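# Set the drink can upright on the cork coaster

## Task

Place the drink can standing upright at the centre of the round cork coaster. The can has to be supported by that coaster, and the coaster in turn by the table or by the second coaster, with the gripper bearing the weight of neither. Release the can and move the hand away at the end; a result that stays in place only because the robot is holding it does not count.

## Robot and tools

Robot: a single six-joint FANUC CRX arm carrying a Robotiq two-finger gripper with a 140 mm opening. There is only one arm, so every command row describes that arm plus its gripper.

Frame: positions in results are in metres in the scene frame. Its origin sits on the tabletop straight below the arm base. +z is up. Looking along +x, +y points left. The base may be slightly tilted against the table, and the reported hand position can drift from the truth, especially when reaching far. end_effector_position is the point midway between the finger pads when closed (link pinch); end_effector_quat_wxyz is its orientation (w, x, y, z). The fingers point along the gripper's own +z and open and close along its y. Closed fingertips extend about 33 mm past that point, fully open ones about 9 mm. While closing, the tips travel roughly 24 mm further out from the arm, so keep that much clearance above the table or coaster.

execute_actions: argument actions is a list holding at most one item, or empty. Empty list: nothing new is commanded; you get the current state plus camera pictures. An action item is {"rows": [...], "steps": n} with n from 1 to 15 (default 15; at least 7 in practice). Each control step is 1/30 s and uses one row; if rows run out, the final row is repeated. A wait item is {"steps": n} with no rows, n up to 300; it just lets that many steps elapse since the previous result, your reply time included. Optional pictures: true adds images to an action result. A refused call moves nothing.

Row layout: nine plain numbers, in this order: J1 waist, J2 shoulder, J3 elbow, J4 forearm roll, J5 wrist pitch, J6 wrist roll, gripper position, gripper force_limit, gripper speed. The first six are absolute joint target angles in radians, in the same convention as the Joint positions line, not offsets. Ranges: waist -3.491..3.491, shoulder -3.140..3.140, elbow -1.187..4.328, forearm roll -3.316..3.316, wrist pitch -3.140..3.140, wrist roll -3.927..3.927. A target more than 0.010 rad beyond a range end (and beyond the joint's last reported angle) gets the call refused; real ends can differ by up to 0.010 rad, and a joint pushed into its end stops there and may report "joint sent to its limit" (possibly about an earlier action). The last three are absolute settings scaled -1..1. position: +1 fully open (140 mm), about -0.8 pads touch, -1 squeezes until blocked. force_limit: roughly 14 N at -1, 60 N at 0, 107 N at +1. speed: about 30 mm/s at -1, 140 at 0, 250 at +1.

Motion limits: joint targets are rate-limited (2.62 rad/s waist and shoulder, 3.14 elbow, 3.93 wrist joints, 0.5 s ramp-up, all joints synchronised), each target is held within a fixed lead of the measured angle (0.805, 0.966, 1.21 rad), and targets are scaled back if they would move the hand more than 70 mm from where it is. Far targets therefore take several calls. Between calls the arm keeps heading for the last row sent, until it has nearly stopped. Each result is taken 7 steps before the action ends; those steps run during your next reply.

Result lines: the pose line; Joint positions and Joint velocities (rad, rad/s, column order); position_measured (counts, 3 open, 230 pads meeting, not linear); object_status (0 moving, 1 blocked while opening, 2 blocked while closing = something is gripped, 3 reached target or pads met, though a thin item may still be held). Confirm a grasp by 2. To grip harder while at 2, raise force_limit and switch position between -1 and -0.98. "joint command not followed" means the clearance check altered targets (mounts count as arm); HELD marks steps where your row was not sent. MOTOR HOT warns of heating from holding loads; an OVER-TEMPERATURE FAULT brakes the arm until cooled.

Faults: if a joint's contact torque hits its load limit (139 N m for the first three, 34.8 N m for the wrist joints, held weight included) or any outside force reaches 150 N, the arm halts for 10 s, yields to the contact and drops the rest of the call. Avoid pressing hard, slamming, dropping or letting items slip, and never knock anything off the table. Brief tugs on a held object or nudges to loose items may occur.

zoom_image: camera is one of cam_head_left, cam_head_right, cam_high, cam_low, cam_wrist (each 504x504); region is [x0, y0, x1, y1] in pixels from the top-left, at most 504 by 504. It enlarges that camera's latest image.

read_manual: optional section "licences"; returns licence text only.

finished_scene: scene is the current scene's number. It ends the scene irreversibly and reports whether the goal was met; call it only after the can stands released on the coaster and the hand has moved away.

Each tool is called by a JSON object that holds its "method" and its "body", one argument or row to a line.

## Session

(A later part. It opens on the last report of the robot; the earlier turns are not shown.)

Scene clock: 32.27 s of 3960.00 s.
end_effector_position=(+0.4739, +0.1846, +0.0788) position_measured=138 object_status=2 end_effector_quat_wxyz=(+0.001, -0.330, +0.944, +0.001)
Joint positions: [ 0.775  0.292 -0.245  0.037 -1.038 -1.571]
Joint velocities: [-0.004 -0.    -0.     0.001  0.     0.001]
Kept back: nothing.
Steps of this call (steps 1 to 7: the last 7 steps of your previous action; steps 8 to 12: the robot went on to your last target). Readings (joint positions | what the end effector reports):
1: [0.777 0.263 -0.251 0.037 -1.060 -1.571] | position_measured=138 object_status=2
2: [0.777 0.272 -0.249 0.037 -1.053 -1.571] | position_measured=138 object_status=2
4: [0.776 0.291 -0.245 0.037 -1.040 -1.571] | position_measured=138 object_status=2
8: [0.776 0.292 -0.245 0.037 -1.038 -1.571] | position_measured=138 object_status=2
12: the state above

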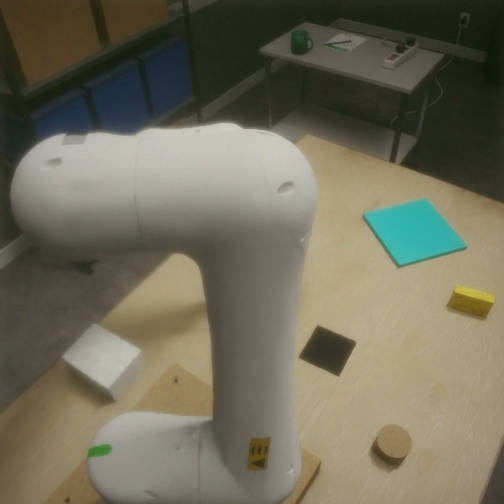

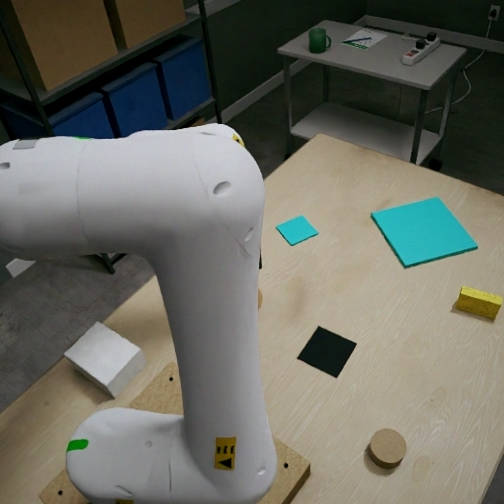

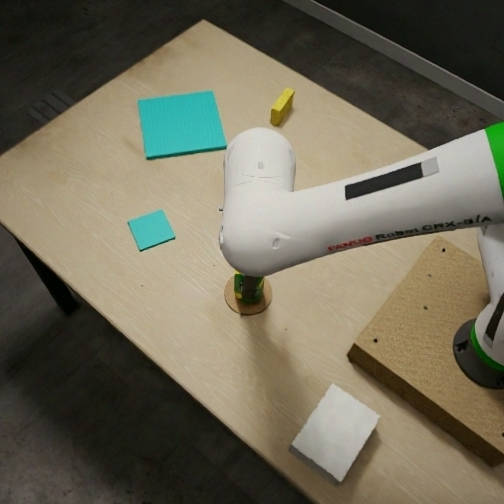

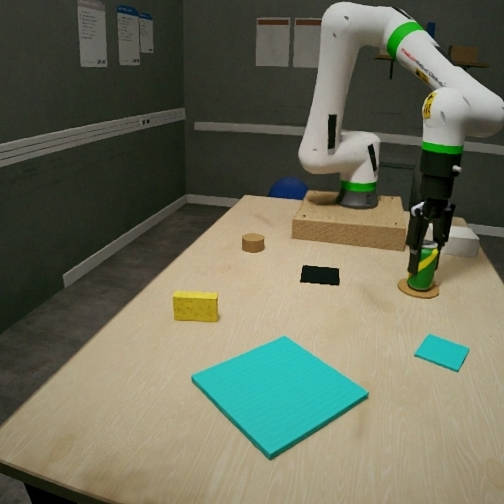

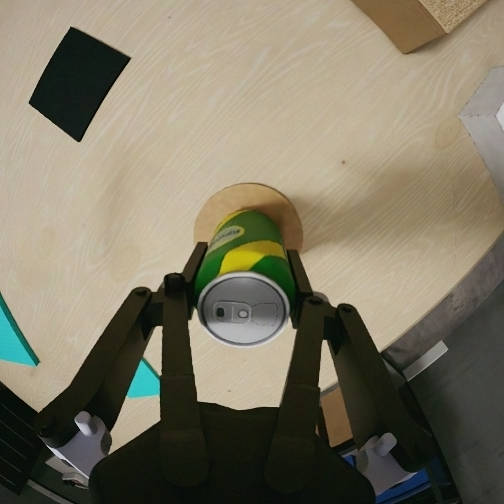

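{"method": "execute_actions", "body": {
  "actions": [
    {"rows": [[0.7754, 0.2933, -0.2456, 0.0375, -1.0364, -1.571, -1, 0, -0.2],[0.7754, 0.2944, -0.2464, 0.0375, -1.0345, -1.571, -1, 0, -0.2],[0.7754, 0.2954, -0.2472, 0.0375, -1.0327, -1.571, -1, 0, -0.2],[0.7754, 0.2965, -0.2480, 0.0375, -1.0308, -1.571, -1, 0, -0.2],[0.7754, 0.2975, -0.2488, 0.0375, -1.0290, -1.571, -1, 0, -0.2],[0.7754, 0.2975, -0.2488, 0.0375, -1.0290, -1.571, -1, 0, -0.2],[0.7754, 0.2975, -0.2488, 0.0375, -1.0290, -1.571, -1, 0, -0.2],[0.7754, 0.2975, -0.2488, 0.0375, -1.0290, -1.571, 1, 0, 0]], "steps": 15}
  ]
}}

{"method": "execute_actions", "body": {
  "actions": [
    {"rows": [[0.7754, 0.2975, -0.2488, 0.0375, -1.0290, -1.571, 1, 0, 0],[0.780, 0.175, -0.075, 0.0335, -1.325, -1.571, 1, 0, 0]], "steps": 15}
  ]
}}

{"method": "execute_actions", "body": {
  "actions": [
    {"steps": 15}
  ],
  "pictures": true
}}

Scene clock: 33.87 s of 3960.00 s.
end_effector_position=(+0.4743, +0.1849, +0.0756) position_measured=138 object_status=0 end_effector_quat_wxyz=(+0.001, -0.330, +0.944, +0.001)
Joint positions: [ 0.775  0.296 -0.248  0.038 -1.029 -1.571]
Joint velocities: [ 0.001  0.003 -0.002 -0.     0.004 -0.001]
Steps of this call (steps 1 to 30: the robot went on to your last target; steps 31 to 40: nothing new was sent; steps 41 to 48: the first 8 steps of this action). Readings (joint positions | what the end effector reports):
41: [0.775 0.292 -0.245 0.037 -1.038 -1.571] | position_measured=138 object_status=2
42: [0.775 0.293 -0.245 0.038 -1.037 -1.571] | position_measured=138 object_status=2
44: [0.775 0.295 -0.247 0.038 -1.033 -1.571] | position_measured=138 object_status=2
48: the state above

Scene clock: 34.37 s of 3960.00 s.
end_effector_position=(+0.4781, +0.1860, +0.1382) position_measured=27 object_status=0 end_effector_quat_wxyz=(+0.001, -0.328, +0.945, +0.000)
Joint positions: [ 0.777  0.237 -0.162  0.036 -1.177 -1.571]
Joint velocities: [ 0.019 -0.462  0.648 -0.017 -1.097  0.001]
Steps of this call (steps 1 to 7: the last 7 steps of your previous action; steps 8 to 15: the first 8 steps of this action). Readings (joint positions | what the end effector reports):
8: [0.775 0.298 -0.249 0.038 -1.029 -1.571] | position_measured=81 object_status=0
9: [0.775 0.298 -0.249 0.038 -1.029 -1.571] | position_measured=73 object_status=0
11: [0.775 0.291 -0.238 0.037 -1.048 -1.571] | position_measured=58 object_status=0
15: the state above

Scene clock: 34.87 s of 3960.00 s.
end_effector_position=(+0.4743, +0.1824, +0.2037) position_measured=3 object_status=3 end_effector_quat_wxyz=(+0.001, -0.327, +0.945, +0.001)
Joint positions: [ 0.78   0.175 -0.075  0.033 -1.325 -1.571]
Joint velocities: [ 0.002  0.     0.    -0.    -0.    -0.   ]
Kept back: nothing.
Steps of this call (steps 1 to 7: the last 7 steps of your previous action; steps 8 to 15: the robot went on to your last target). Readings (joint positions | what the end effector reports):
1: [0.778 0.221 -0.140 0.035 -1.214 -1.571] | position_measured=20 object_status=0
2: [0.779 0.206 -0.119 0.035 -1.249 -1.571] | position_measured=12 object_status=0
4: [0.780 0.184 -0.087 0.034 -1.303 -1.571] | position_measured=3 object_status=0
8: [0.780 0.175 -0.075 0.033 -1.325 -1.571] | position_measured=3 object_status=0
15: the state above

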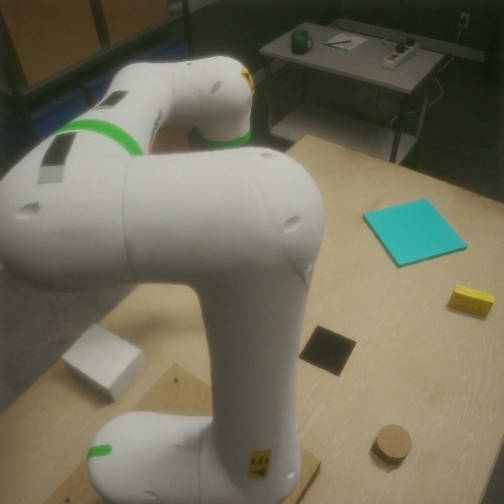

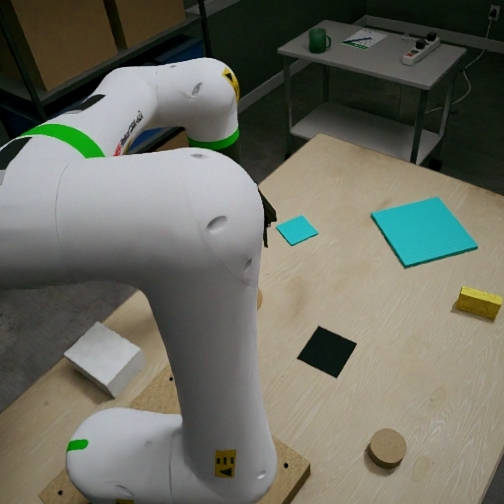

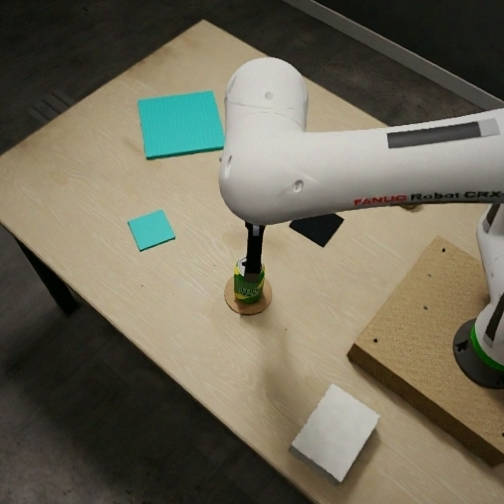

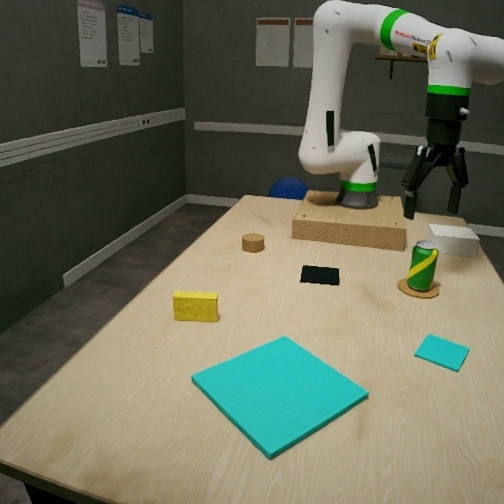

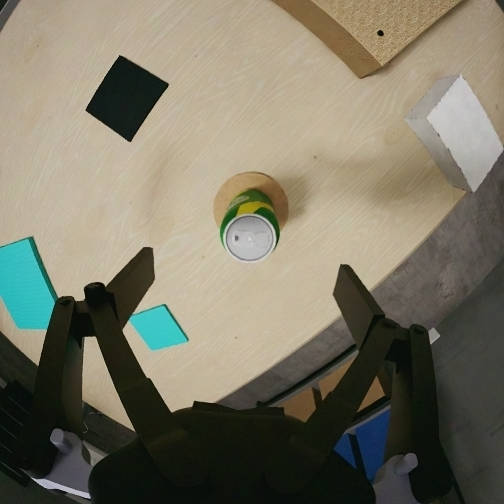

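{"method": "zoom_image", "body": {
  "camera": "cam_low",
  "region": [380, 225, 460, 305]
}}

{"method": "zoom_image", "body": {
  "camera": "cam_high",
  "region": [210, 250, 290, 330]
}}

{"method": "zoom_image", "body": {
  "camera": "cam_wrist",
  "region": [190, 150, 316, 276]
}}

Region (380, 225, 460, 305) of cam_low's 504x504 image, scaled by 6.300, with more detail than that image has.

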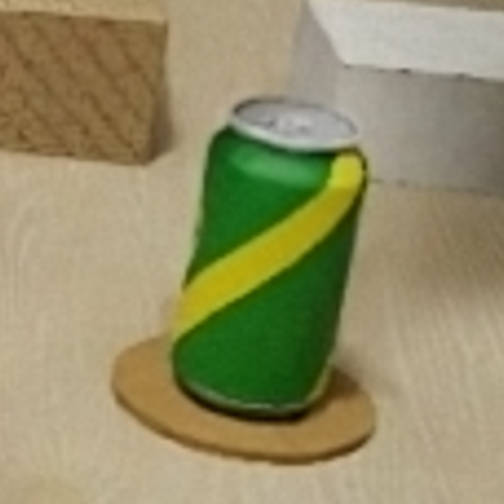

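Region (210, 250, 290, 330) of cam_high's 504x504 image, scaled by 6.300, with more detail than that image has.

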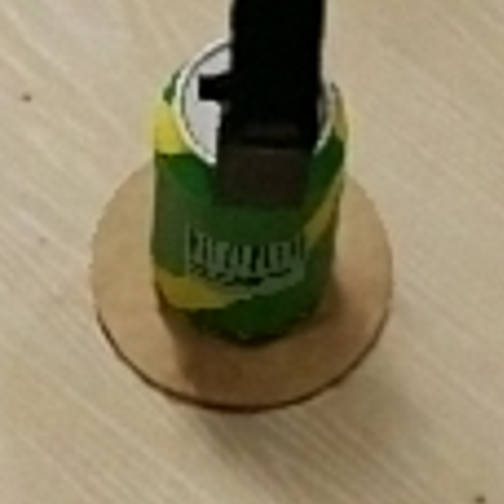

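Region (190, 150, 316, 276) of cam_wrist's 504x504 image, scaled by 4.000, with more detail than that image has.

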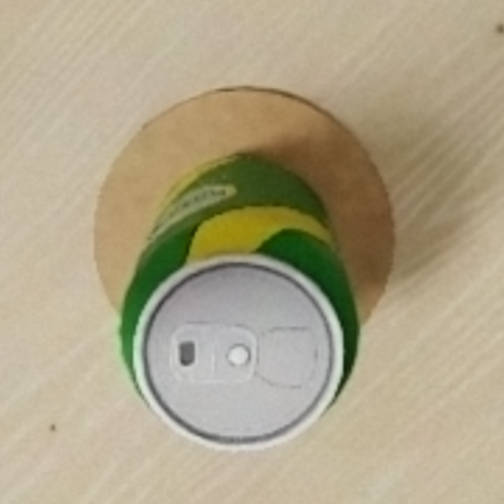

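{"method": "execute_actions", "body": {
  "actions": [
    {"rows": [[0.780, 0.04, -0.075, 0.0335, -1.40, -1.571, 1, 0, 0]], "steps": 10}
  ]
}}

{"method": "execute_actions", "body": {
  "actions": [
    {"steps": 10}
  ]
}}

{"method": "finished_scene", "body": {
  "scene": 1
}}

Scene clock: 43.13 s of 3960.00 s.
end_effector_position=(+0.4729, +0.1810, +0.2093) position_measured=3 object_status=3 end_effector_quat_wxyz=(+0.003, -0.327, +0.945, +0.001)
Joint positions: [ 0.78   0.163 -0.075  0.034 -1.332 -1.571]
Joint velocities: [ 0.    -0.348 -0.     0.    -0.193 -0.   ]
Steps of this call (steps 1 to 15: the robot went on to your last target; steps 16 to 90: nothing new was sent; then 5.17 s passed at rest; steps 91 to 93: the first 3 steps of this action). Readings (joint positions | what the end effector reports):
91: [0.780 0.175 -0.075 0.034 -1.325 -1.571] | position_measured=3 object_status=3
92: [0.780 0.172 -0.075 0.034 -1.327 -1.571] | position_measured=3 object_status=3
93: the state above

Scene clock: 43.47 s of 3960.00 s.
end_effector_position=(+0.4568, +0.1659, +0.2673) position_measured=3 object_status=3 end_effector_quat_wxyz=(+0.030, -0.325, +0.945, +0.010)
Joint positions: [ 0.78   0.04  -0.075  0.034 -1.4   -1.571]
Joint velocities: [-0.    -0.     0.     0.    -0.001  0.001]
Kept back: nothing.
Steps of this call (steps 1 to 7: the last 7 steps of your previous action; steps 8 to 10: the robot went on to your last target). Readings (joint positions | what the end effector reports):
1: [0.780 0.149 -0.075 0.034 -1.340 -1.571] | position_measured=3 object_status=3
2: [0.780 0.128 -0.075 0.034 -1.352 -1.571] | position_measured=3 object_status=3
4: [0.780 0.078 -0.075 0.034 -1.379 -1.571] | position_measured=3 object_status=3
8: [0.780 0.040 -0.075 0.034 -1.400 -1.571] | position_measured=3 object_status=3
10: the state above

The scene is finished: the task was done.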